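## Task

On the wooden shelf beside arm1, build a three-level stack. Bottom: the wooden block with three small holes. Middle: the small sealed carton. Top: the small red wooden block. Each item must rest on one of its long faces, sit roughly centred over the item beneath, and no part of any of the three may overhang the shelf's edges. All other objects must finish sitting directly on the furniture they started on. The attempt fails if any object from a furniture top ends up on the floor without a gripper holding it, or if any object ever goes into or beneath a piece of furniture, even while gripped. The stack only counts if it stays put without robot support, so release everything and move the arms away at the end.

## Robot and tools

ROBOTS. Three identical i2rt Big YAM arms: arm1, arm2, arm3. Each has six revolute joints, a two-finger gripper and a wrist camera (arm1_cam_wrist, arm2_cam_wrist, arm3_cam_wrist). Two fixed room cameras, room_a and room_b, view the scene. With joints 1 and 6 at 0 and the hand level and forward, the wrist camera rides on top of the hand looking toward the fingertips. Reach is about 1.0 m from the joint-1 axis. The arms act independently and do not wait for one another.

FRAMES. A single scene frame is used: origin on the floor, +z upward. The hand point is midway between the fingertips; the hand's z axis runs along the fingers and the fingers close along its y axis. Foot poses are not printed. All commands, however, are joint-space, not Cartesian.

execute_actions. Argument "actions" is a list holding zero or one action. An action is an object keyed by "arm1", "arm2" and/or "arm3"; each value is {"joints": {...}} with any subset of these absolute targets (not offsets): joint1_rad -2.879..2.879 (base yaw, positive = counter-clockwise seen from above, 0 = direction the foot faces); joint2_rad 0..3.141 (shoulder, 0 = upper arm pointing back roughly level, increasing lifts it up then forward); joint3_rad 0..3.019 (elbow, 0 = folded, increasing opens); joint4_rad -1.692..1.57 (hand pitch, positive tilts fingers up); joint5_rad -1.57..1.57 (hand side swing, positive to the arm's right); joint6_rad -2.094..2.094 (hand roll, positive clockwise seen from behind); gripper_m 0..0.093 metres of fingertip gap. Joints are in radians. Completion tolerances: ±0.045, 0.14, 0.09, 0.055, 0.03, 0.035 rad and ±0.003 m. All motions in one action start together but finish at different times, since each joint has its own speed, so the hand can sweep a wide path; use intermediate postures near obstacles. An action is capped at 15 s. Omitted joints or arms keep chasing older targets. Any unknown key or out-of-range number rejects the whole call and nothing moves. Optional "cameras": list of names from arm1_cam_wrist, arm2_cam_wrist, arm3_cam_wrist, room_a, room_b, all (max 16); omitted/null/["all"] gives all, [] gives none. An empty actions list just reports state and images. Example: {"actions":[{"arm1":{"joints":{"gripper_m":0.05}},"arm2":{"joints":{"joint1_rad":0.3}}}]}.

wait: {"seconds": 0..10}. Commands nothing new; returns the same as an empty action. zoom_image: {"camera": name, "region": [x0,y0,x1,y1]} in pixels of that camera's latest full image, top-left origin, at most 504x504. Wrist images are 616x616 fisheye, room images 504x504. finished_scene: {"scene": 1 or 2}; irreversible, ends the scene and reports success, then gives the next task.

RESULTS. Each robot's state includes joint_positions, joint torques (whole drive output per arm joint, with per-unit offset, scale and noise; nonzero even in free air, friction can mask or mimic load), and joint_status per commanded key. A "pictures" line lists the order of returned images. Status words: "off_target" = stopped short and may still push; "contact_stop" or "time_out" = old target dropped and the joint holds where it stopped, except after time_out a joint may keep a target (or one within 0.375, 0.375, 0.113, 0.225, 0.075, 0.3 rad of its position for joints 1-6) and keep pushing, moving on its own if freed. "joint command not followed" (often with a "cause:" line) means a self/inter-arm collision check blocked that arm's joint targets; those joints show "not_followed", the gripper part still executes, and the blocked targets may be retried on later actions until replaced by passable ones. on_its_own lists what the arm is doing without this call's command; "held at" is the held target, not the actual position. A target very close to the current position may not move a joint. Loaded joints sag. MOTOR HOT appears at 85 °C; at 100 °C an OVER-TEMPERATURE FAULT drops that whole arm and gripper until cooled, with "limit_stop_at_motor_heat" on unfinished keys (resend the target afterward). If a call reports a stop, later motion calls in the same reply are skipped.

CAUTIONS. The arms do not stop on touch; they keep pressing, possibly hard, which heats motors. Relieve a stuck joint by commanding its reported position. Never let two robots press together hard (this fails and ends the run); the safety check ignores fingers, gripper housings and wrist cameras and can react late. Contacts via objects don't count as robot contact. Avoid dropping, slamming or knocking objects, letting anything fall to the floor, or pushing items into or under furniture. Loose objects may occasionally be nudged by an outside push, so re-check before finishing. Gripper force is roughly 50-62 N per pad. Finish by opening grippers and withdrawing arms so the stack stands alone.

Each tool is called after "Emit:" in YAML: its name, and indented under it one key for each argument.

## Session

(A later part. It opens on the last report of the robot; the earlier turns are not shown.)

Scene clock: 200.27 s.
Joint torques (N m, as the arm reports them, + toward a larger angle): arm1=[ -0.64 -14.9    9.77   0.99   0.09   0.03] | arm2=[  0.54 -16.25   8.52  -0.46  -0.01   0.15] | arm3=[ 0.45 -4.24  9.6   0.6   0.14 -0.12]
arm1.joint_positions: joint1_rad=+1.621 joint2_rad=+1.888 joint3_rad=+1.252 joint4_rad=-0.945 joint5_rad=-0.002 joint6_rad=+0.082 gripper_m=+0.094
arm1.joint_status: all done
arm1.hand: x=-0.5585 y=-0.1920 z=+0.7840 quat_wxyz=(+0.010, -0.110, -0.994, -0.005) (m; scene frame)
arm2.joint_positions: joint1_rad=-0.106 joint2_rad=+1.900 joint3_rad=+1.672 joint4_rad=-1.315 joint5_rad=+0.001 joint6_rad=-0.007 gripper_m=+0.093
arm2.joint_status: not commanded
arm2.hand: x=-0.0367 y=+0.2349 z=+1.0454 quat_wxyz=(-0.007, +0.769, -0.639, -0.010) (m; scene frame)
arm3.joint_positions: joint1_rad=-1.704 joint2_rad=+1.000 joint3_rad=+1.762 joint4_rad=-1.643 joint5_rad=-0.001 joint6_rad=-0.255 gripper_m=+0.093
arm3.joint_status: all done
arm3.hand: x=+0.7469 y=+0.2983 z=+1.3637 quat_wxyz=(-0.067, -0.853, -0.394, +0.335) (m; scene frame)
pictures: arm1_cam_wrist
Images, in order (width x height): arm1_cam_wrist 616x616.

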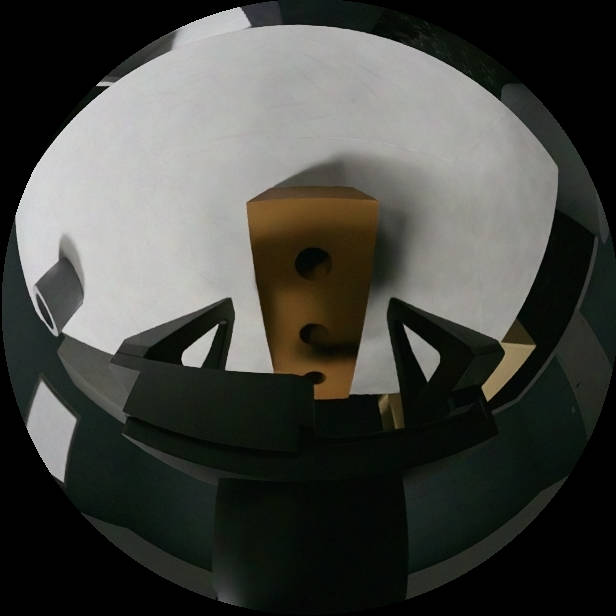

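Emit:
execute_actions:
  actions:
    - {"arm1":{"joints":{"gripper_m":0.025}},"arm2":{"joints":{"joint1_rad":-1.025,"joint2_rad":2.13,"joint3_rad":1.61,"joint4_rad":-1.015,"joint6_rad":-0.03}},"arm3":{"joints":{"joint1_rad":-0.9}}}
  cameras: ["arm2_cam_wrist"]

Scene clock: 212.07 s.
Joint torques (N m, as the arm reports them, + toward a larger angle): arm1=[ -0.64 -14.91   9.77   0.95   0.06   0.02] | arm2=[ -0.88 -19.51   6.22   0.61  -0.04   0.  ] | arm3=[ 0.71 -4.17  9.55  0.6   0.1  -0.11]
arm1.joint_positions: joint1_rad=+1.620 joint2_rad=+1.888 joint3_rad=+1.252 joint4_rad=-0.944 joint5_rad=-0.001 joint6_rad=+0.083 gripper_m=+0.044
arm1.joint_status: gripper_m off_target (ended at +0.044, target +0.025)
arm1.hand: x=-0.5583 y=-0.1923 z=+0.7840 quat_wxyz=(+0.010, -0.110, -0.994, -0.004) (m; scene frame)
arm2.joint_positions: joint1_rad=-1.020 joint2_rad=+2.156 joint3_rad=+1.611 joint4_rad=-1.024 joint5_rad=+0.001 joint6_rad=-0.023 gripper_m=+0.093
arm2.joint_status: all done
arm2.hand: x=+0.4792 y=+0.1107 z=+0.8747 quat_wxyz=(+0.001, +0.416, -0.910, +0.002) (m; scene frame)
arm3.joint_positions: joint1_rad=-0.908 joint2_rad=+1.000 joint3_rad=+1.762 joint4_rad=-1.643 joint5_rad=+0.000 joint6_rad=-0.255 gripper_m=+0.093
arm3.joint_status: all done
arm3.hand: x=+0.9485 y=+0.1720 z=+1.3655 quat_wxyz=(-0.189, -0.632, -0.694, +0.288) (m; scene frame)
pictures: arm2_cam_wrist
Images, in order (width x height): arm2_cam_wrist 616x616.

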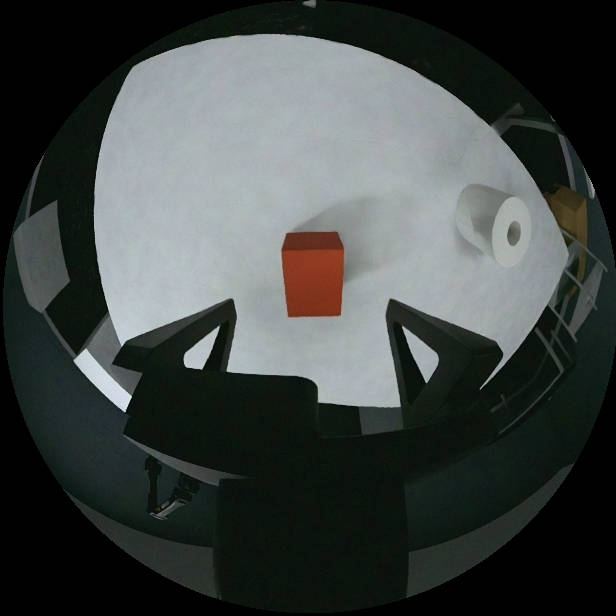

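Emit:
execute_actions:
  actions:
    - {"arm1":{"joints":{"joint2_rad":1.76,"joint4_rad":-1.07}},"arm2":{"joints":{"joint2_rad":2.215,"joint3_rad":1.518,"joint4_rad":-0.85}}}
  cameras: ["arm2_cam_wrist"]

Scene clock: 220.97 s.
Joint torques (N m, as the arm reports them, + toward a larger angle): arm1=[ -0.67 -12.57  10.55  -0.12   0.06   0.03] | arm2=[ -1.04 -18.71   5.46   0.99  -0.04  -0.03] | arm3=[ 0.7  -4.14  9.56  0.6   0.1  -0.11]
arm1.joint_positions: joint1_rad=+1.620 joint2_rad=+1.749 joint3_rad=+1.252 joint4_rad=-1.058 joint5_rad=-0.001 joint6_rad=+0.083 gripper_m=+0.044
arm1.joint_status: all done
arm1.hand: x=-0.5715 y=-0.1909 z=+0.8509 quat_wxyz=(-0.002, -0.110, -0.994, -0.004) (m; scene frame)
arm2.joint_positions: joint1_rad=-1.020 joint2_rad=+2.222 joint3_rad=+1.520 joint4_rad=-0.867 joint5_rad=+0.001 joint6_rad=-0.023 gripper_m=+0.093
arm2.joint_status: all done
arm2.hand: x=+0.4675 y=+0.0977 z=+0.8082 quat_wxyz=(+0.001, +0.416, -0.910, +0.002) (m; scene frame)
arm3.joint_positions: joint1_rad=-0.908 joint2_rad=+1.000 joint3_rad=+1.762 joint4_rad=-1.643 joint5_rad=+0.000 joint6_rad=-0.255 gripper_m=+0.093
arm3.joint_status: not commanded
arm3.hand: x=+0.9485 y=+0.1720 z=+1.3655 quat_wxyz=(-0.189, -0.632, -0.694, +0.288) (m; scene frame)
pictures: arm2_cam_wrist
Images, in order (width x height): arm2_cam_wrist 616x616.

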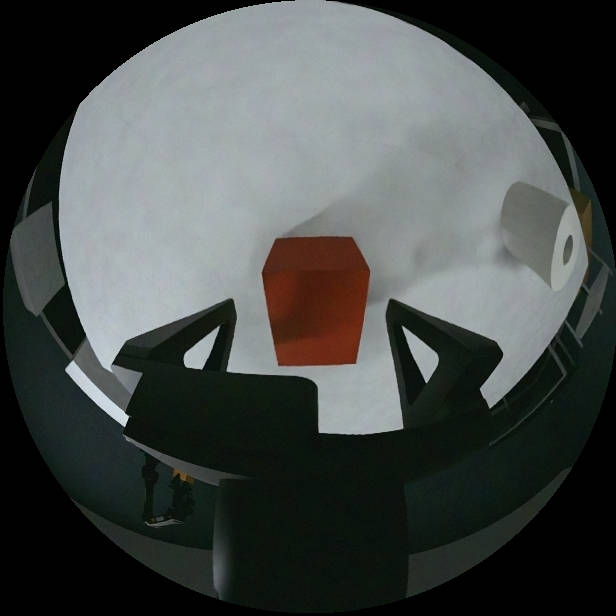

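Emit:
execute_actions:
  actions:
    - {"arm1":{"joints":{"joint1_rad":0.05,"joint2_rad":1.91,"joint3_rad":1.53,"joint4_rad":-1.165,"joint6_rad":0}},"arm2":{"joints":{"gripper_m":0.025}}}
  cameras: ["arm1_cam_wrist"]

Scene clock: 231.97 s.
Joint torques (N m, as the arm reports them, + toward a larger angle): arm1=[  0.37 -17.76  11.77  -0.13  -0.08  -0.08] | arm2=[ -0.4  -18.21   5.31   1.12  -0.05   0.01] | arm3=[ 0.68 -4.12  9.56  0.6   0.1  -0.11]
arm1.joint_positions: joint1_rad=+0.042 joint2_rad=+1.927 joint3_rad=+1.510 joint4_rad=-1.152 joint5_rad=+0.003 joint6_rad=+0.007 gripper_m=+0.045
arm1.joint_status: all done
arm1.hand: x=-1.1457 y=-0.6837 z=+0.8507 quat_wxyz=(+0.007, -0.759, -0.651, +0.003) (m; scene frame)
arm2.joint_positions: joint1_rad=-1.020 joint2_rad=+2.222 joint3_rad=+1.520 joint4_rad=-0.867 joint5_rad=+0.001 joint6_rad=-0.023 gripper_m=+0.045
arm2.joint_status: gripper_m off_target (ended at +0.045, target +0.025)
arm2.hand: x=+0.4675 y=+0.0977 z=+0.8082 quat_wxyz=(+0.001, +0.416, -0.909, +0.002) (m; scene frame)
arm3.joint_positions: joint1_rad=-0.908 joint2_rad=+1.000 joint3_rad=+1.762 joint4_rad=-1.643 joint5_rad=+0.000 joint6_rad=-0.255 gripper_m=+0.093
arm3.joint_status: not commanded
arm3.hand: x=+0.9485 y=+0.1720 z=+1.3655 quat_wxyz=(-0.189, -0.632, -0.694, +0.288) (m; scene frame)
pictures: arm1_cam_wrist
Images, in order (width x height): arm1_cam_wrist 616x616.

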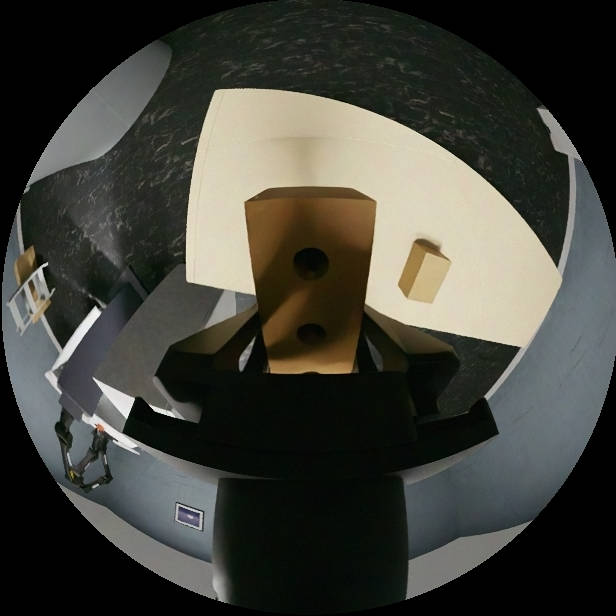

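Emit:
execute_actions:
  actions:
    - {"arm1":{"joints":{"joint2_rad":2.195,"joint3_rad":1.39,"joint4_rad":-0.74}},"arm2":{"joints":{"joint2_rad":2.05,"joint3_rad":1.56,"joint4_rad":-1.07}}}
  cameras: ["arm1_cam_wrist"]

Scene clock: 240.73 s.
Joint torques (N m, as the arm reports them, + toward a larger angle): arm1=[  0.47 -17.96   9.8    0.87  -0.04  -0.08] | arm2=[ -0.91 -16.28   9.3   -0.36  -0.04  -0.01] | arm3=[ 0.69 -4.12  9.56  0.61  0.1  -0.11]
arm1.joint_positions: joint1_rad=+0.042 joint2_rad=+2.206 joint3_rad=+1.363 joint4_rad=-0.753 joint5_rad=+0.002 joint6_rad=+0.007 gripper_m=+0.045
arm1.joint_status: all done
arm1.hand: x=-1.1449 y=-0.6640 z=+0.6538 quat_wxyz=(+0.015, -0.759, -0.651, -0.008) (m; scene frame)
arm2.joint_positions: joint1_rad=-1.020 joint2_rad=+2.043 joint3_rad=+1.520 joint4_rad=-1.055 joint5_rad=+0.001 joint6_rad=-0.023 gripper_m=+0.045
arm2.joint_status: all done
arm2.hand: x=+0.4583 y=+0.0877 z=+0.9100 quat_wxyz=(+0.006, +0.416, -0.909, +0.004) (m; scene frame)
arm3.joint_positions: joint1_rad=-0.908 joint2_rad=+1.000 joint3_rad=+1.762 joint4_rad=-1.643 joint5_rad=+0.000 joint6_rad=-0.255 gripper_m=+0.093
arm3.joint_status: not commanded
arm3.hand: x=+0.9485 y=+0.1720 z=+1.3655 quat_wxyz=(-0.189, -0.632, -0.694, +0.288) (m; scene frame)
pictures: arm1_cam_wrist
Images, in order (width x height): arm1_cam_wrist 616x616.

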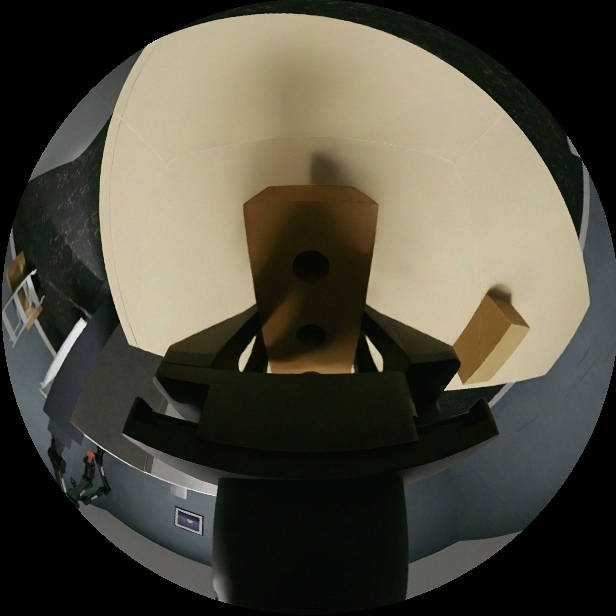

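Emit:
execute_actions:
  actions:
    - {"arm1":{"joints":{"joint2_rad":2.24,"joint3_rad":1.375,"joint4_rad":-0.705}},"arm2":{"joints":{"joint1_rad":1.07,"joint2_rad":2.04,"joint3_rad":1.71,"joint4_rad":-1.19,"joint6_rad":0}}}
  cameras: ["arm1_cam_wrist","arm2_cam_wrist"]

Scene clock: 249.77 s.
Joint torques (N m, as the arm reports them, + toward a larger angle): arm1=[  0.42 -16.13   8.45   1.    -0.05  -0.08] | arm2=[  0.03 -17.71   9.57  -0.36   0.06   0.15] | arm3=[ 0.7  -4.15  9.56  0.61  0.1  -0.11]
arm1.joint_positions: joint1_rad=+0.042 joint2_rad=+2.225 joint3_rad=+1.363 joint4_rad=-0.720 joint5_rad=+0.002 joint6_rad=+0.007 gripper_m=+0.045
arm1.joint_status: all done
arm1.hand: x=-1.1455 y=-0.6669 z=+0.6436 quat_wxyz=(+0.011, -0.759, -0.651, -0.002) (m; scene frame)
arm2.joint_positions: joint1_rad=+1.072 joint2_rad=+2.047 joint3_rad=+1.675 joint4_rad=-1.175 joint5_rad=+0.000 joint6_rad=-0.007 gripper_m=+0.045
arm2.joint_status: all done
arm2.hand: x=-0.5370 y=-0.2111 z=+0.9653 quat_wxyz=(+0.002, +0.994, -0.104, -0.013) (m; scene frame)
arm3.joint_positions: joint1_rad=-0.908 joint2_rad=+1.000 joint3_rad=+1.762 joint4_rad=-1.643 joint5_rad=+0.000 joint6_rad=-0.255 gripper_m=+0.093
arm3.joint_status: not commanded
arm3.hand: x=+0.9485 y=+0.1720 z=+1.3655 quat_wxyz=(-0.189, -0.632, -0.694, +0.288) (m; scene frame)
pictures: arm1_cam_wrist, arm2_cam_wrist
Images, in order (width x height): arm1_cam_wrist 616x616, arm2_cam_wrist 616x616.

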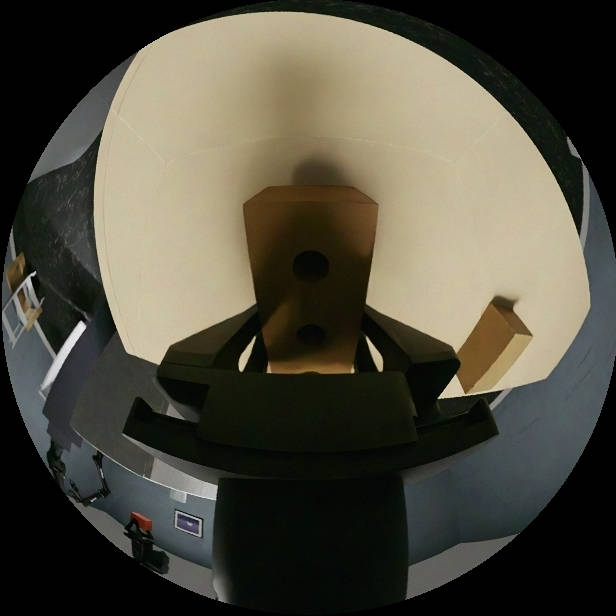

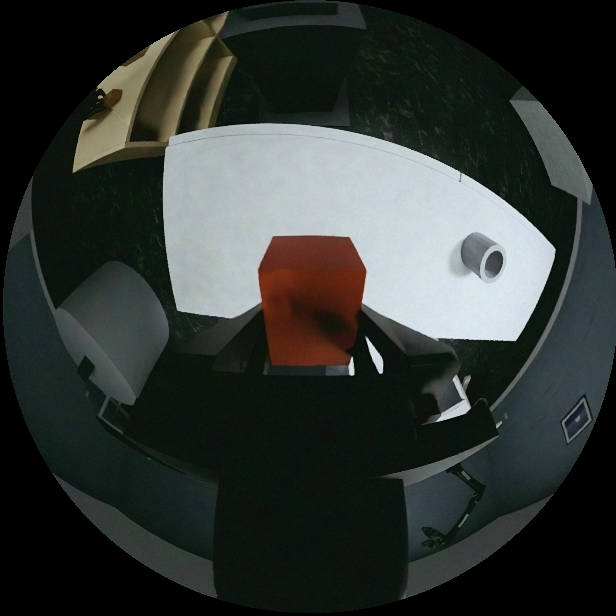

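Emit:
execute_actions:
  actions:
    - {"arm1":{"joints":{"joint2_rad":2.265,"joint4_rad":-0.69}},"arm2":{"joints":{"joint2_rad":2.30,"joint3_rad":1.69,"joint4_rad":-0.905}}}
  cameras: ["arm1_cam_wrist"]

Scene clock: 254.93 s.
Joint torques (N m, as the arm reports them, + toward a larger angle): arm1=[  0.42 -15.67   8.3    0.98  -0.01  -0.06] | arm2=[ -0.39 -21.03   6.83   0.99   0.04   0.16] | arm3=[ 0.68 -4.17  9.55  0.6   0.1  -0.11]
arm1.joint_positions: joint1_rad=+0.042 joint2_rad=+2.243 joint3_rad=+1.363 joint4_rad=-0.704 joint5_rad=+0.001 joint6_rad=+0.005 gripper_m=+0.045
arm1.joint_status: all done
arm1.hand: x=-1.1452 y=-0.6655 z=+0.6340 quat_wxyz=(+0.011, -0.758, -0.652, -0.004) (m; scene frame)
arm2.joint_positions: joint1_rad=+1.072 joint2_rad=+2.333 joint3_rad=+1.675 joint4_rad=-0.922 joint5_rad=-0.001 joint6_rad=-0.006 gripper_m=+0.044
arm2.joint_status: all done
arm2.hand: x=-0.5520 y=-0.2088 z=+0.7921 quat_wxyz=(+0.004, +0.994, -0.105, +0.004) (m; scene frame)
arm3.joint_positions: joint1_rad=-0.908 joint2_rad=+1.000 joint3_rad=+1.762 joint4_rad=-1.643 joint5_rad=+0.000 joint6_rad=-0.255 gripper_m=+0.093
arm3.joint_status: not commanded
arm3.hand: x=+0.9485 y=+0.1720 z=+1.3655 quat_wxyz=(-0.189, -0.632, -0.694, +0.288) (m; scene frame)
pictures: arm1_cam_wrist
Images, in order (width x height): arm1_cam_wrist 616x616.

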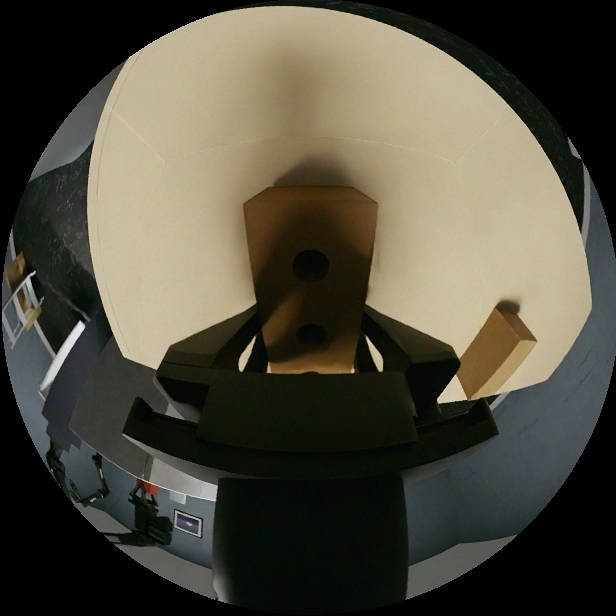

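Emit:
execute_actions:
  actions:
    - {"arm1":{"joints":{"gripper_m":0.093,"joint2_rad":2.25}},"arm2":{"joints":{"gripper_m":0.093}}}
  cameras: ["arm1_cam_wrist","arm2_cam_wrist"]

Emit:
execute_actions:
  actions:
    - {"arm1":{"joints":{"joint2_rad":2.06,"joint3_rad":1.36,"joint4_rad":-0.88}},"arm2":{"joints":{"joint2_rad":2.1,"joint4_rad":-1.15}}}
  cameras: ["arm1_cam_wrist"]

Scene clock: 261.10 s.
Joint torques (N m, as the arm reports them, + toward a larger angle): arm1=[  0.48 -16.77   8.28   0.93  -0.02  -0.06] | arm2=[ -0.56 -20.49   6.9    0.98   0.02   0.14] | arm3=[ 0.7  -4.15  9.55  0.6   0.1  -0.11]
arm1.joint_positions: joint1_rad=+0.042 joint2_rad=+2.243 joint3_rad=+1.363 joint4_rad=-0.703 joint5_rad=+0.001 joint6_rad=+0.005 gripper_m=+0.093
arm1.joint_status: all done
arm1.hand: x=-1.1453 y=-0.6658 z=+0.6340 quat_wxyz=(+0.011, -0.758, -0.652, -0.003) (m; scene frame)
arm2.joint_positions: joint1_rad=+1.072 joint2_rad=+2.333 joint3_rad=+1.675 joint4_rad=-0.922 joint5_rad=-0.001 joint6_rad=-0.006 gripper_m=+0.093
arm2.joint_status: all done
arm2.hand: x=-0.5520 y=-0.2088 z=+0.7921 quat_wxyz=(+0.004, +0.994, -0.105, +0.004) (m; scene frame)
arm3.joint_positions: joint1_rad=-0.908 joint2_rad=+1.000 joint3_rad=+1.762 joint4_rad=-1.643 joint5_rad=+0.000 joint6_rad=-0.255 gripper_m=+0.093
arm3.joint_status: not commanded
arm3.hand: x=+0.9485 y=+0.1720 z=+1.3655 quat_wxyz=(-0.189, -0.632, -0.694, +0.288) (m; scene frame)
pictures: arm1_cam_wrist, arm2_cam_wrist
Images, in order (width x height): arm1_cam_wrist 616x616, arm2_cam_wrist 616x616.

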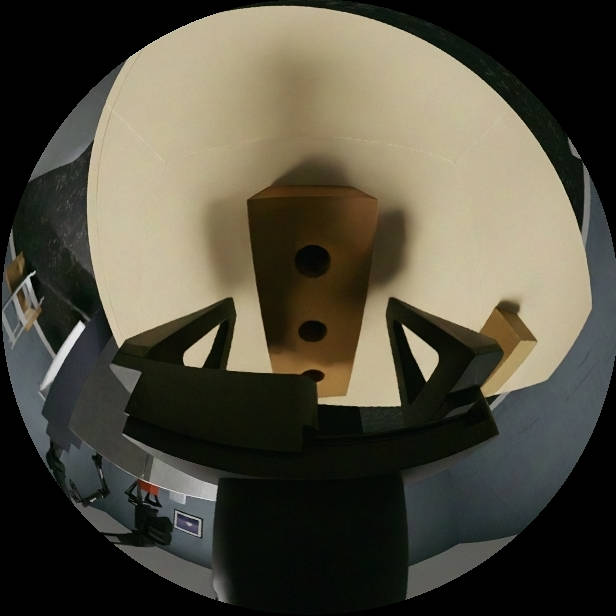

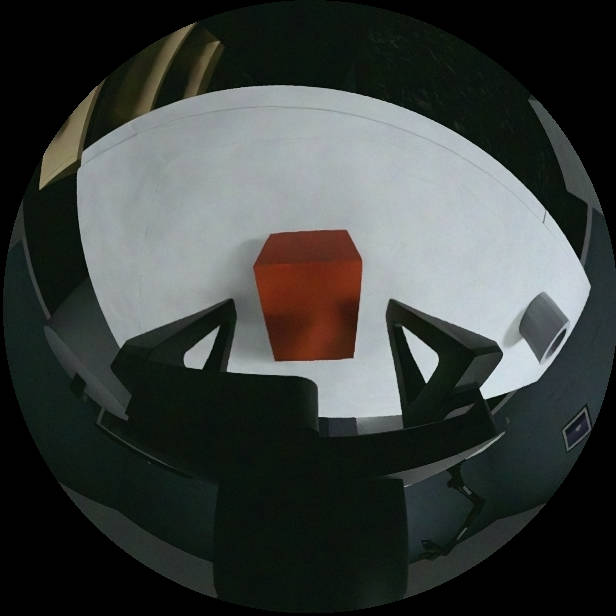

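Scene clock: 262.37 s.
Joint torques (N m, as the arm reports them, + toward a larger angle): arm1=[  0.44 -14.29   9.35  -0.1   -0.02  -0.06] | arm2=[ -0.53 -17.05   7.83  -0.34   0.02   0.18] | arm3=[ 0.71 -4.14  9.56  0.61  0.1  -0.11]
arm1.joint_positions: joint1_rad=+0.042 joint2_rad=+2.035 joint3_rad=+1.353 joint4_rad=-0.866 joint5_rad=+0.001 joint6_rad=+0.005 gripper_m=+0.093
arm1.joint_status: all done
arm1.hand: x=-1.1447 y=-0.6699 z=+0.7420 quat_wxyz=(+0.000, -0.758, -0.652, +0.010) (m; scene frame)
arm2.joint_positions: joint1_rad=+1.072 joint2_rad=+2.089 joint3_rad=+1.675 joint4_rad=-1.135 joint5_rad=-0.001 joint6_rad=-0.006 gripper_m=+0.093
arm2.joint_status: all done
arm2.hand: x=-0.5429 y=-0.2100 z=+0.9404 quat_wxyz=(+0.002, +0.994, -0.105, -0.012) (m; scene frame)
arm3.joint_positions: joint1_rad=-0.908 joint2_rad=+1.000 joint3_rad=+1.762 joint4_rad=-1.643 joint5_rad=+0.000 joint6_rad=-0.255 gripper_m=+0.093
arm3.joint_status: not commanded
arm3.hand: x=+0.9485 y=+0.1720 z=+1.3655 quat_wxyz=(-0.189, -0.632, -0.694, +0.288) (m; scene frame)
pictures: arm1_cam_wrist
Images, in order (width x height): arm1_cam_wrist 616x616.

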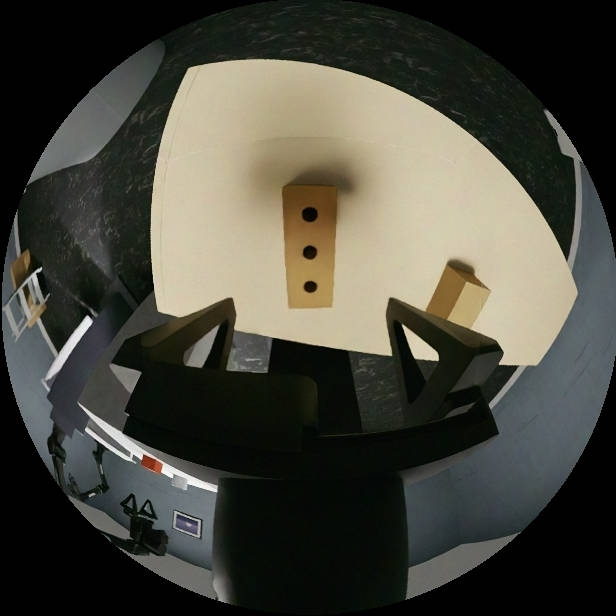

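Emit:
execute_actions:
  actions:
    - {"arm1":{"joints":{"joint1_rad":-0.365,"joint2_rad":2.01,"joint3_rad":1.30,"joint4_rad":-0.86,"joint6_rad":-0.27}},"arm2":{"joints":{"joint1_rad":0.0,"joint2_rad":1.4,"joint4_rad":-1.6}}}
  cameras: ["arm1_cam_wrist"]

Scene clock: 271.57 s.
Joint torques (N m, as the arm reports them, + toward a larger angle): arm1=[ -0.42 -16.62   8.27   0.66  -0.08  -0.09] | arm2=[ -1.08 -11.07   8.49   0.21  -0.15   0.14] | arm3=[ 0.68 -4.16  9.56  0.61  0.1  -0.11]
arm1.joint_positions: joint1_rad=-0.363 joint2_rad=+2.019 joint3_rad=+1.303 joint4_rad=-0.866 joint5_rad=+0.002 joint6_rad=-0.262 gripper_m=+0.093
arm1.joint_status: all done
arm1.hand: x=-1.3429 y=-0.5748 z=+0.7384 quat_wxyz=(+0.010, -0.802, -0.598, -0.003) (m; scene frame)
arm2.joint_positions: joint1_rad=-0.002 joint2_rad=+1.404 joint3_rad=+1.675 joint4_rad=-1.587 joint5_rad=+0.003 joint6_rad=-0.005 gripper_m=+0.093
arm2.joint_status: all done
arm2.hand: x=-0.0589 y=+0.0962 z=+1.2909 quat_wxyz=(-0.075, +0.794, -0.595, -0.100) (m; scene frame)
arm3.joint_positions: joint1_rad=-0.908 joint2_rad=+1.000 joint3_rad=+1.762 joint4_rad=-1.643 joint5_rad=+0.000 joint6_rad=-0.255 gripper_m=+0.093
arm3.joint_status: not commanded
arm3.hand: x=+0.9485 y=+0.1720 z=+1.3655 quat_wxyz=(-0.189, -0.632, -0.694, +0.288) (m; scene frame)
pictures: arm1_cam_wrist
Images, in order (width x height): arm1_cam_wrist 616x616.

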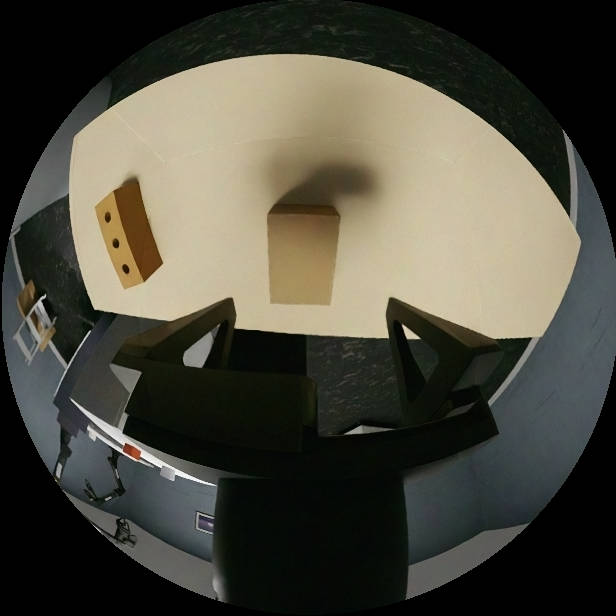

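Emit:
execute_actions:
  actions:
    - {"arm1":{"joints":{"joint1_rad":-0.342,"joint2_rad":2.175,"joint3_rad":1.255,"joint4_rad":-0.625,"joint6_rad":-0.21}}}
  cameras: ["arm1_cam_wrist"]

Scene clock: 283.83 s.
Joint torques (N m, as the arm reports them, + toward a larger angle): arm1=[  0.45 -16.42   7.56   1.05  -0.07   0.05] | arm2=[  0.09 -10.77   8.54   0.24  -0.15   0.17] | arm3=[ 0.66 -4.14  9.56  0.6   0.1  -0.11]
arm1.joint_positions: joint1_rad=-0.351 joint2_rad=+2.177 joint3_rad=+1.247 joint4_rad=-0.640 joint5_rad=+0.002 joint6_rad=-0.218 gripper_m=+0.093
arm1.joint_status: all done
arm1.hand: x=-1.3332 y=-0.5683 z=+0.6434 quat_wxyz=(+0.007, -0.811, -0.585, +0.003) (m; scene frame)
arm2.joint_positions: joint1_rad=-0.002 joint2_rad=+1.404 joint3_rad=+1.675 joint4_rad=-1.587 joint5_rad=+0.003 joint6_rad=-0.005 gripper_m=+0.093
arm2.joint_status: not commanded
arm2.hand: x=-0.0589 y=+0.0962 z=+1.2909 quat_wxyz=(-0.075, +0.794, -0.595, -0.100) (m; scene frame)
arm3.joint_positions: joint1_rad=-0.908 joint2_rad=+1.000 joint3_rad=+1.762 joint4_rad=-1.643 joint5_rad=+0.000 joint6_rad=-0.255 gripper_m=+0.093
arm3.joint_status: not commanded
arm3.hand: x=+0.9485 y=+0.1720 z=+1.3655 quat_wxyz=(-0.189, -0.632, -0.694, +0.288) (m; scene frame)
pictures: arm1_cam_wrist
Images, in order (width x height): arm1_cam_wrist 616x616.

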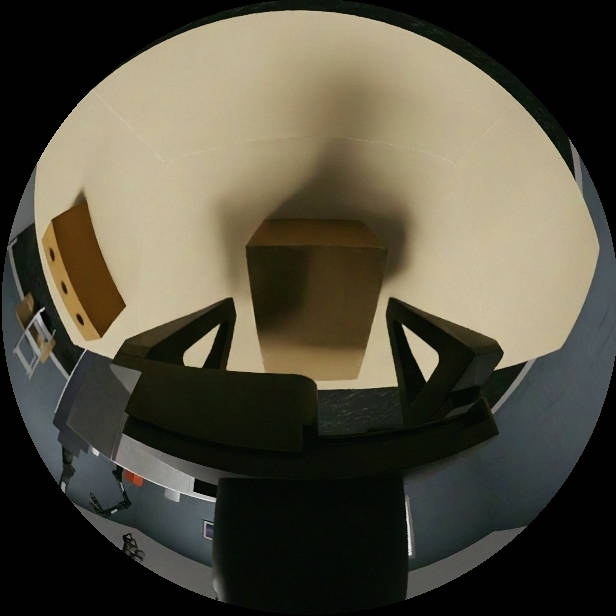

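Emit:
execute_actions:
  actions:
    - {"arm1":{"joints":{"gripper_m":0.04}}}
  cameras: ["arm1_cam_wrist","room_a"]

Scene clock: 309.43 s.
Joint torques (N m, as the arm reports them, + toward a larger angle): arm1=[  0.52 -16.47   7.61   1.    -0.05   0.04] | arm2=[ -0.17 -10.89   8.48   0.18  -0.11   0.11] | arm3=[ 0.69 -4.11  9.55  0.61  0.1  -0.11]
arm1.joint_positions: joint1_rad=-0.351 joint2_rad=+2.177 joint3_rad=+1.247 joint4_rad=-0.639 joint5_rad=+0.001 joint6_rad=-0.217 gripper_m=+0.059
arm1.joint_status: gripper_m off_target (ended at +0.059, target +0.040)
arm1.hand: x=-1.3332 y=-0.5686 z=+0.6434 quat_wxyz=(+0.007, -0.811, -0.585, +0.003) (m; scene frame)
arm2.joint_positions: joint1_rad=-0.002 joint2_rad=+1.404 joint3_rad=+1.675 joint4_rad=-1.587 joint5_rad=+0.003 joint6_rad=-0.005 gripper_m=+0.093
arm2.joint_status: not commanded
arm2.hand: x=-0.0589 y=+0.0962 z=+1.2909 quat_wxyz=(-0.075, +0.794, -0.595, -0.100) (m; scene frame)
arm3.joint_positions: joint1_rad=-0.908 joint2_rad=+1.000 joint3_rad=+1.762 joint4_rad=-1.643 joint5_rad=+0.000 joint6_rad=-0.255 gripper_m=+0.093
arm3.joint_status: not commanded
arm3.hand: x=+0.9485 y=+0.1720 z=+1.3655 quat_wxyz=(-0.189, -0.632, -0.694, +0.288) (m; scene frame)
pictures: arm1_cam_wrist, room_a
Images, in order (width x height): arm1_cam_wrist 616x616, room_a 504x504.

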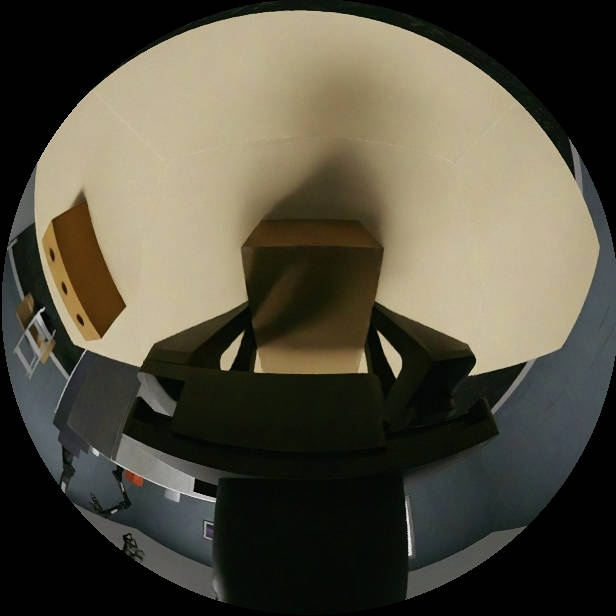

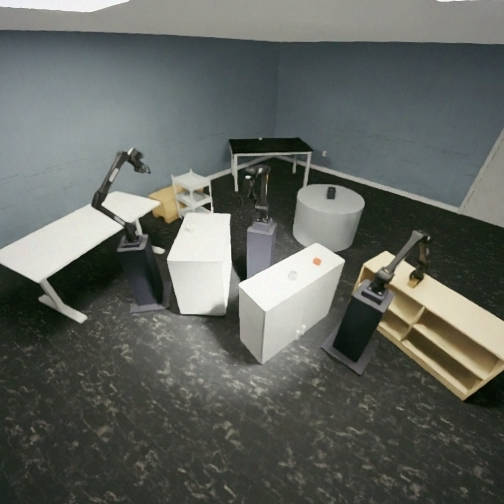

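Emit:
execute_actions:
  actions:
    - {"arm1":{"joints":{"joint2_rad":2.0,"joint4_rad":-0.83}}}
  cameras: []

Emit:
execute_actions:
  actions:
    - {"arm1":{"joints":{"joint1_rad":0.055,"joint2_rad":2.06,"joint3_rad":1.38,"joint4_rad":-0.88,"joint6_rad":0.0}}}
  cameras: ["arm1_cam_wrist"]

Scene clock: 317.83 s.
Joint torques (N m, as the arm reports them, + toward a larger angle): arm1=[  0.5  -13.84   9.04  -0.1   -0.05   0.03] | arm2=[  0.13 -10.31   8.6    0.11  -0.11   0.12] | arm3=[ 0.7  -4.17  9.55  0.59  0.1  -0.11]
arm1.joint_positions: joint1_rad=-0.351 joint2_rad=+1.981 joint3_rad=+1.247 joint4_rad=-0.816 joint5_rad=+0.001 joint6_rad=-0.217 gripper_m=+0.059
arm1.joint_status: all done
arm1.hand: x=-1.3330 y=-0.5707 z=+0.7413 quat_wxyz=(+0.003, -0.811, -0.585, +0.011) (m; scene frame)
arm2.joint_positions: joint1_rad=-0.002 joint2_rad=+1.404 joint3_rad=+1.675 joint4_rad=-1.587 joint5_rad=+0.003 joint6_rad=-0.005 gripper_m=+0.093
arm2.joint_status: not commanded
arm2.hand: x=-0.0589 y=+0.0962 z=+1.2909 quat_wxyz=(-0.075, +0.794, -0.595, -0.100) (m; scene frame)
arm3.joint_positions: joint1_rad=-0.908 joint2_rad=+1.000 joint3_rad=+1.762 joint4_rad=-1.643 joint5_rad=+0.000 joint6_rad=-0.255 gripper_m=+0.093
arm3.joint_status: not commanded
arm3.hand: x=+0.9485 y=+0.1720 z=+1.3655 quat_wxyz=(-0.189, -0.632, -0.694, +0.288) (m; scene frame)
pictures: none
No camera images: the call's "cameras" was empty. Leave "cameras" out to get every camera's image.

Scene clock: 319.30 s.
Joint torques (N m, as the arm reports them, + toward a larger angle): arm1=[  0.18 -16.34  10.84  -0.17   0.09   0.04] | arm2=[  0.05 -10.66   8.53   0.25  -0.12   0.16] | arm3=[ 0.7  -4.14  9.56  0.6   0.1  -0.11]
arm1.joint_positions: joint1_rad=+0.051 joint2_rad=+2.058 joint3_rad=+1.353 joint4_rad=-0.866 joint5_rad=-0.001 joint6_rad=-0.008 gripper_m=+0.059
arm1.joint_status: all done
arm1.hand: x=-1.1387 y=-0.6663 z=+0.7296 quat_wxyz=(+0.006, -0.751, -0.660, +0.001) (m; scene frame)
arm2.joint_positions: joint1_rad=-0.002 joint2_rad=+1.404 joint3_rad=+1.675 joint4_rad=-1.587 joint5_rad=+0.003 joint6_rad=-0.005 gripper_m=+0.093
arm2.joint_status: not commanded
arm2.hand: x=-0.0589 y=+0.0962 z=+1.2909 quat_wxyz=(-0.075, +0.794, -0.595, -0.100) (m; scene frame)
arm3.joint_positions: joint1_rad=-0.908 joint2_rad=+1.000 joint3_rad=+1.762 joint4_rad=-1.643 joint5_rad=+0.000 joint6_rad=-0.255 gripper_m=+0.093
arm3.joint_status: not commanded
arm3.hand: x=+0.9485 y=+0.1720 z=+1.3655 quat_wxyz=(-0.189, -0.632, -0.694, +0.288) (m; scene frame)
pictures: arm1_cam_wrist
Images, in order (width x height): arm1_cam_wrist 616x616.

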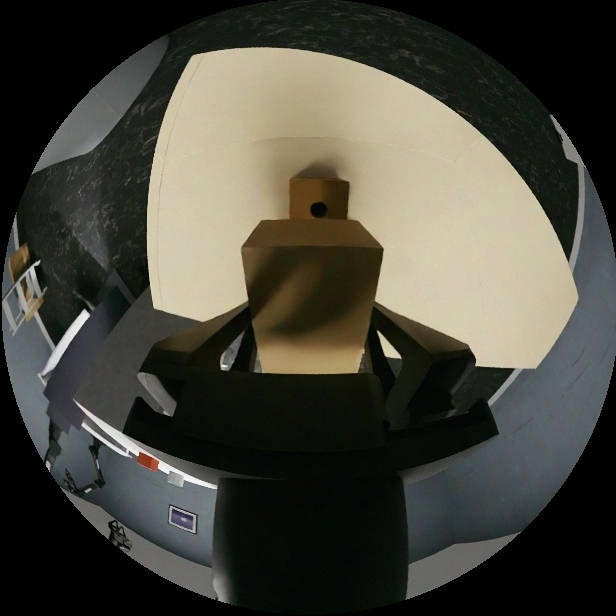

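Emit:
execute_actions:
  actions:
    - {"arm1":{"joints":{"joint1_rad":0.036,"joint2_rad":2.125,"joint4_rad":-0.79}}}
  cameras: ["arm1_cam_wrist"]

Scene clock: 327.10 s.
Joint torques (N m, as the arm reports them, + toward a larger angle): arm1=[ -1.09 -15.99  10.47   1.01   0.09   0.04] | arm2=[ -0.22 -10.68   8.63   0.28  -0.11   0.16] | arm3=[ 0.7  -4.16  9.56  0.6   0.1  -0.11]
arm1.joint_positions: joint1_rad=+0.047 joint2_rad=+2.116 joint3_rad=+1.353 joint4_rad=-0.804 joint5_rad=-0.001 joint6_rad=-0.008 gripper_m=+0.059
arm1.joint_status: all done
arm1.hand: x=-1.1416 y=-0.6691 z=+0.6989 quat_wxyz=(+0.005, -0.752, -0.659, +0.002) (m; scene frame)
arm2.joint_positions: joint1_rad=-0.002 joint2_rad=+1.404 joint3_rad=+1.675 joint4_rad=-1.587 joint5_rad=+0.003 joint6_rad=-0.005 gripper_m=+0.093
arm2.joint_status: not commanded
arm2.hand: x=-0.0589 y=+0.0962 z=+1.2909 quat_wxyz=(-0.075, +0.794, -0.595, -0.100) (m; scene frame)
arm3.joint_positions: joint1_rad=-0.908 joint2_rad=+1.000 joint3_rad=+1.762 joint4_rad=-1.643 joint5_rad=+0.000 joint6_rad=-0.255 gripper_m=+0.093
arm3.joint_status: not commanded
arm3.hand: x=+0.9485 y=+0.1720 z=+1.3655 quat_wxyz=(-0.189, -0.632, -0.694, +0.288) (m; scene frame)
pictures: arm1_cam_wrist
Images, in order (width x height): arm1_cam_wrist 616x616.

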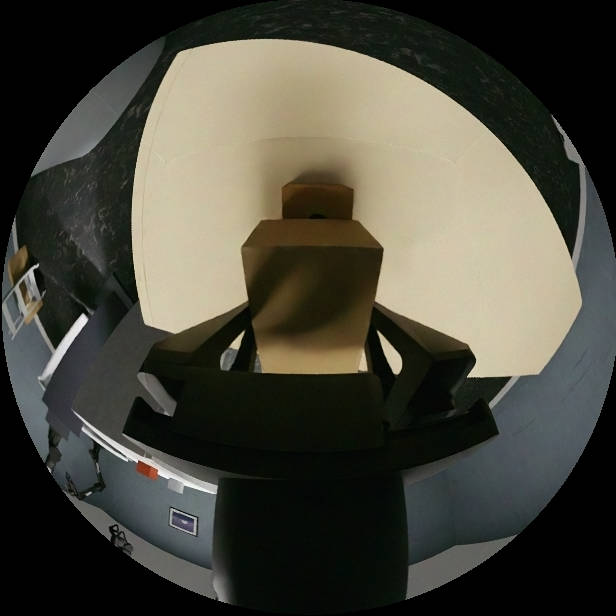

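Emit:
execute_actions:
  actions:
    - {"arm1":{"joints":{"joint1_rad":0.027,"joint2_rad":2.148,"joint4_rad":-0.77}}}
  cameras: ["arm1_cam_wrist"]

Scene clock: 334.47 s.
Joint torques (N m, as the arm reports them, + toward a larger angle): arm1=[ -0.82 -15.03  10.39   1.05   0.09   0.04] | arm2=[ -0.04 -10.39   8.45   0.23  -0.1    0.15] | arm3=[ 0.69 -4.17  9.56  0.61  0.1  -0.11]
arm1.joint_positions: joint1_rad=+0.036 joint2_rad=+2.127 joint3_rad=+1.353 joint4_rad=-0.785 joint5_rad=-0.001 joint6_rad=-0.008 gripper_m=+0.059
arm1.joint_status: all done
arm1.hand: x=-1.1481 y=-0.6705 z=+0.6933 quat_wxyz=(+0.002, -0.756, -0.655, +0.006) (m; scene frame)
arm2.joint_positions: joint1_rad=-0.002 joint2_rad=+1.404 joint3_rad=+1.675 joint4_rad=-1.587 joint5_rad=+0.003 joint6_rad=-0.005 gripper_m=+0.093
arm2.joint_status: not commanded
arm2.hand: x=-0.0589 y=+0.0962 z=+1.2909 quat_wxyz=(-0.075, +0.794, -0.595, -0.100) (m; scene frame)
arm3.joint_positions: joint1_rad=-0.908 joint2_rad=+1.000 joint3_rad=+1.762 joint4_rad=-1.643 joint5_rad=+0.000 joint6_rad=-0.255 gripper_m=+0.093
arm3.joint_status: not commanded
arm3.hand: x=+0.9485 y=+0.1720 z=+1.3655 quat_wxyz=(-0.189, -0.632, -0.694, +0.288) (m; scene frame)
pictures: arm1_cam_wrist
Images, in order (width x height): arm1_cam_wrist 616x616.

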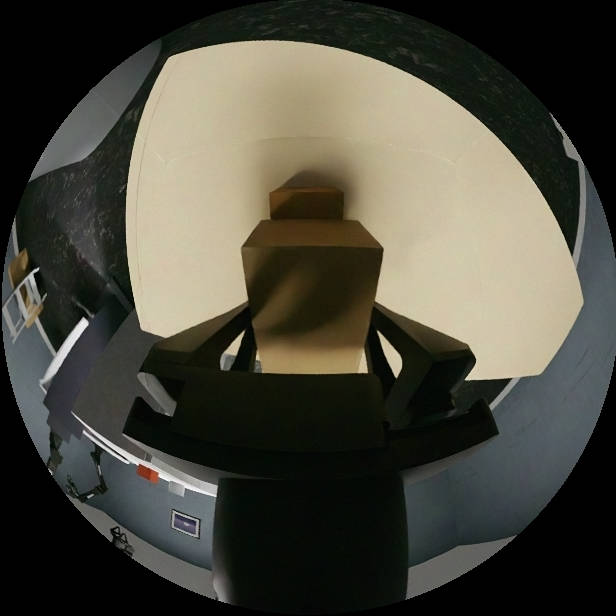

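Emit:
execute_actions:
  actions:
    - {"arm1":{"joints":{"joint2_rad":2.165}}}
  cameras: ["arm1_cam_wrist"]

Scene clock: 337.97 s.
Joint torques (N m, as the arm reports them, + toward a larger angle): arm1=[ -0.94 -14.09  10.4    1.03   0.09   0.03] | arm2=[ -0.25 -10.51   8.55   0.33  -0.08   0.17] | arm3=[ 0.7  -4.16  9.56  0.6   0.1  -0.11]
arm1.joint_positions: joint1_rad=+0.036 joint2_rad=+2.129 joint3_rad=+1.353 joint4_rad=-0.784 joint5_rad=-0.001 joint6_rad=-0.008 gripper_m=+0.059
arm1.joint_status: all done
arm1.hand: x=-1.1480 y=-0.6700 z=+0.6919 quat_wxyz=(+0.003, -0.756, -0.655, +0.005) (m; scene frame)
arm2.joint_positions: joint1_rad=-0.002 joint2_rad=+1.404 joint3_rad=+1.675 joint4_rad=-1.587 joint5_rad=+0.003 joint6_rad=-0.005 gripper_m=+0.093
arm2.joint_status: not commanded
arm2.hand: x=-0.0589 y=+0.0962 z=+1.2909 quat_wxyz=(-0.075, +0.794, -0.595, -0.100) (m; scene frame)
arm3.joint_positions: joint1_rad=-0.908 joint2_rad=+1.000 joint3_rad=+1.762 joint4_rad=-1.643 joint5_rad=+0.000 joint6_rad=-0.255 gripper_m=+0.093
arm3.joint_status: not commanded
arm3.hand: x=+0.9485 y=+0.1720 z=+1.3655 quat_wxyz=(-0.189, -0.632, -0.694, +0.288) (m; scene frame)
pictures: arm1_cam_wrist
Images, in order (width x height): arm1_cam_wrist 616x616.

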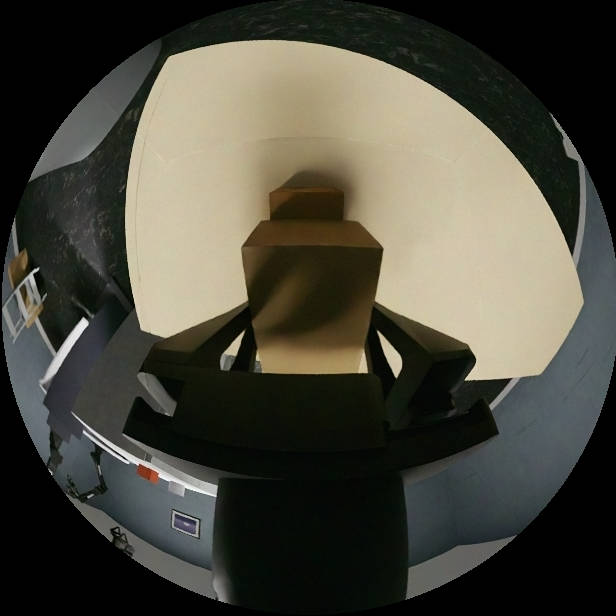

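Emit:
execute_actions:
  actions:
    - {"arm1":{"joints":{"joint2_rad":2.14,"gripper_m":0.093}}}
  cameras: []

Emit:
execute_actions:
  actions:
    - {"arm1":{"joints":{"joint2_rad":1.8,"joint3_rad":1.39,"joint4_rad":-1.15}}}
  cameras: ["arm1_cam_wrist"]

Scene clock: 343.40 s.
Joint torques (N m, as the arm reports them, + toward a larger angle): arm1=[ -0.93 -16.17  10.41   1.     0.08   0.04] | arm2=[ -0.35 -10.85   8.55   0.25  -0.11   0.18] | arm3=[ 0.72 -4.13  9.55  0.6   0.1  -0.11]
arm1.joint_positions: joint1_rad=+0.036 joint2_rad=+2.129 joint3_rad=+1.353 joint4_rad=-0.784 joint5_rad=-0.001 joint6_rad=-0.008 gripper_m=+0.093
arm1.joint_status: all done
arm1.hand: x=-1.1481 y=-0.6701 z=+0.6919 quat_wxyz=(+0.003, -0.756, -0.655, +0.005) (m; scene frame)
arm2.joint_positions: joint1_rad=-0.002 joint2_rad=+1.404 joint3_rad=+1.675 joint4_rad=-1.587 joint5_rad=+0.003 joint6_rad=-0.005 gripper_m=+0.093
arm2.joint_status: not commanded
arm2.hand: x=-0.0589 y=+0.0962 z=+1.2909 quat_wxyz=(-0.075, +0.794, -0.595, -0.100) (m; scene frame)
arm3.joint_positions: joint1_rad=-0.908 joint2_rad=+1.000 joint3_rad=+1.762 joint4_rad=-1.643 joint5_rad=+0.000 joint6_rad=-0.255 gripper_m=+0.093
arm3.joint_status: not commanded
arm3.hand: x=+0.9485 y=+0.1720 z=+1.3655 quat_wxyz=(-0.189, -0.632, -0.694, +0.288) (m; scene frame)
pictures: none
No camera images: the call's "cameras" was empty. Leave "cameras" out to get every camera's image.

Scene clock: 344.73 s.
Joint torques (N m, as the arm reports them, + toward a larger angle): arm1=[ -0.91 -13.01  11.39  -0.13   0.08   0.04] | arm2=[  0.02 -10.72   8.51   0.19  -0.11   0.14] | arm3=[ 0.66 -4.16  9.56  0.61  0.1  -0.11]
arm1.joint_positions: joint1_rad=+0.036 joint2_rad=+1.782 joint3_rad=+1.375 joint4_rad=-1.136 joint5_rad=-0.001 joint6_rad=-0.008 gripper_m=+0.093
arm1.joint_status: all done
arm1.hand: x=-1.1416 y=-0.6421 z=+0.8794 quat_wxyz=(-0.003, -0.756, -0.655, +0.011) (m; scene frame)
arm2.joint_positions: joint1_rad=-0.002 joint2_rad=+1.404 joint3_rad=+1.675 joint4_rad=-1.587 joint5_rad=+0.003 joint6_rad=-0.005 gripper_m=+0.093
arm2.joint_status: not commanded
arm2.hand: x=-0.0589 y=+0.0962 z=+1.2909 quat_wxyz=(-0.075, +0.794, -0.595, -0.100) (m; scene frame)
arm3.joint_positions: joint1_rad=-0.908 joint2_rad=+1.000 joint3_rad=+1.762 joint4_rad=-1.643 joint5_rad=+0.000 joint6_rad=-0.255 gripper_m=+0.093
arm3.joint_status: not commanded
arm3.hand: x=+0.9485 y=+0.1720 z=+1.3655 quat_wxyz=(-0.189, -0.632, -0.694, +0.288) (m; scene frame)
pictures: arm1_cam_wrist
Images, in order (width x height): arm1_cam_wrist 616x616.

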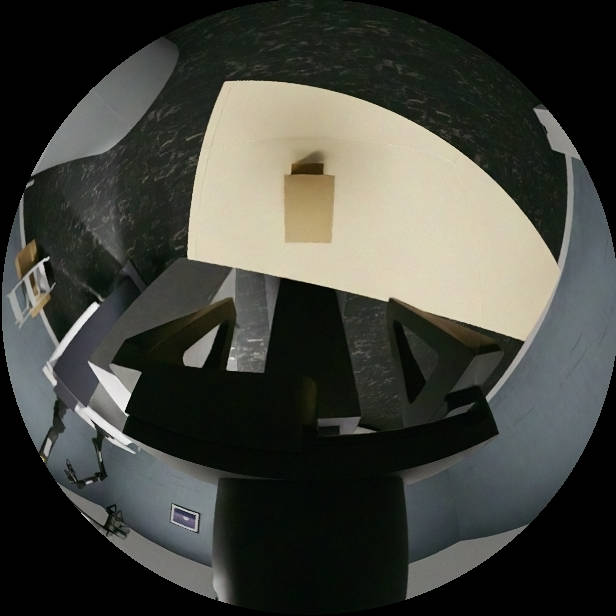

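Good. Swing to red block.

Emit:
execute_actions:
  actions:
    - {"arm1":{"joints":{"joint1_rad":1.625,"joint6_rad":0.08}}}
  cameras: ["arm1_cam_wrist"]

Scene clock: 349.40 s.
Joint torques (N m, as the arm reports them, + toward a larger angle): arm1=[ -0.59 -13.17  11.38  -0.14   0.06   0.04] | arm2=[ -0.35 -10.79   8.5    0.18  -0.1    0.15] | arm3=[ 0.68 -4.15  9.56  0.6   0.1  -0.11]
arm1.joint_positions: joint1_rad=+1.633 joint2_rad=+1.784 joint3_rad=+1.375 joint4_rad=-1.136 joint5_rad=-0.001 joint6_rad=+0.072 gripper_m=+0.093
arm1.joint_status: all done
arm1.hand: x=-0.5409 y=-0.1887 z=+0.8760 quat_wxyz=(-0.007, -0.099, -0.995, -0.004) (m; scene frame)
arm2.joint_positions: joint1_rad=-0.002 joint2_rad=+1.404 joint3_rad=+1.675 joint4_rad=-1.587 joint5_rad=+0.003 joint6_rad=-0.005 gripper_m=+0.093
arm2.joint_status: not commanded
arm2.hand: x=-0.0589 y=+0.0962 z=+1.2909 quat_wxyz=(-0.075, +0.794, -0.595, -0.100) (m; scene frame)
arm3.joint_positions: joint1_rad=-0.908 joint2_rad=+1.000 joint3_rad=+1.762 joint4_rad=-1.643 joint5_rad=+0.000 joint6_rad=-0.255 gripper_m=+0.093
arm3.joint_status: not commanded
arm3.hand: x=+0.9485 y=+0.1720 z=+1.3655 quat_wxyz=(-0.189, -0.632, -0.694, +0.288) (m; scene frame)
pictures: arm1_cam_wrist
Images, in order (width x height): arm1_cam_wrist 616x616.

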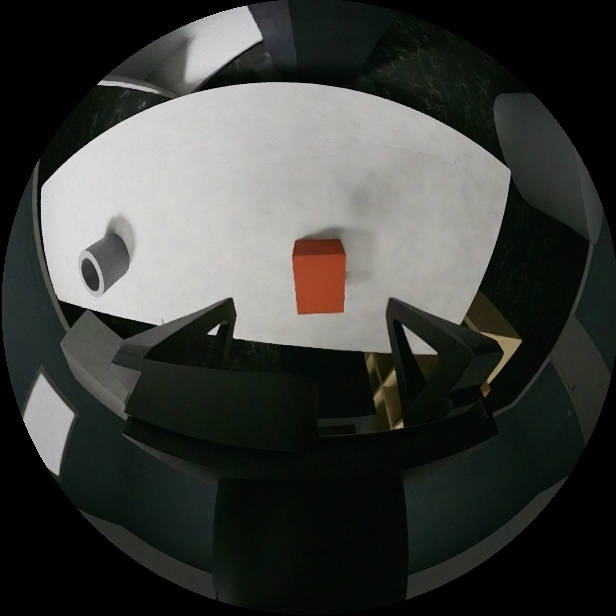

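Emit:
execute_actions:
  actions:
    - {"arm1":{"joints":{"joint1_rad":1.607,"joint2_rad":1.86,"joint3_rad":1.225,"joint4_rad":-0.925}}}
  cameras: ["arm1_cam_wrist"]

Scene clock: 360.93 s.
Joint torques (N m, as the arm reports them, + toward a larger angle): arm1=[ -0.43 -14.25   9.72   0.95   0.06   0.03] | arm2=[ -0.54 -10.33   8.55   0.11  -0.11   0.16] | arm3=[ 0.69 -4.14  9.56  0.6   0.1  -0.11]
arm1.joint_positions: joint1_rad=+1.614 joint2_rad=+1.859 joint3_rad=+1.215 joint4_rad=-0.939 joint5_rad=-0.001 joint6_rad=+0.072 gripper_m=+0.093
arm1.joint_status: all done
arm1.hand: x=-0.5714 y=-0.1936 z=+0.7865 quat_wxyz=(+0.012, -0.108, -0.994, -0.004) (m; scene frame)
arm2.joint_positions: joint1_rad=-0.002 joint2_rad=+1.404 joint3_rad=+1.675 joint4_rad=-1.587 joint5_rad=+0.003 joint6_rad=-0.005 gripper_m=+0.093
arm2.joint_status: not commanded
arm2.hand: x=-0.0589 y=+0.0962 z=+1.2909 quat_wxyz=(-0.075, +0.794, -0.595, -0.100) (m; scene frame)
arm3.joint_positions: joint1_rad=-0.908 joint2_rad=+1.000 joint3_rad=+1.762 joint4_rad=-1.643 joint5_rad=+0.000 joint6_rad=-0.255 gripper_m=+0.093
arm3.joint_status: not commanded
arm3.hand: x=+0.9485 y=+0.1720 z=+1.3655 quat_wxyz=(-0.189, -0.632, -0.694, +0.288) (m; scene frame)
pictures: arm1_cam_wrist
Images, in order (width x height): arm1_cam_wrist 616x616.

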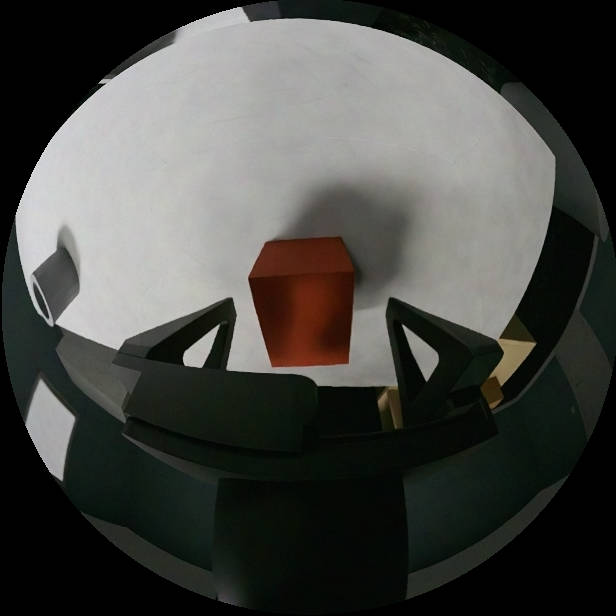

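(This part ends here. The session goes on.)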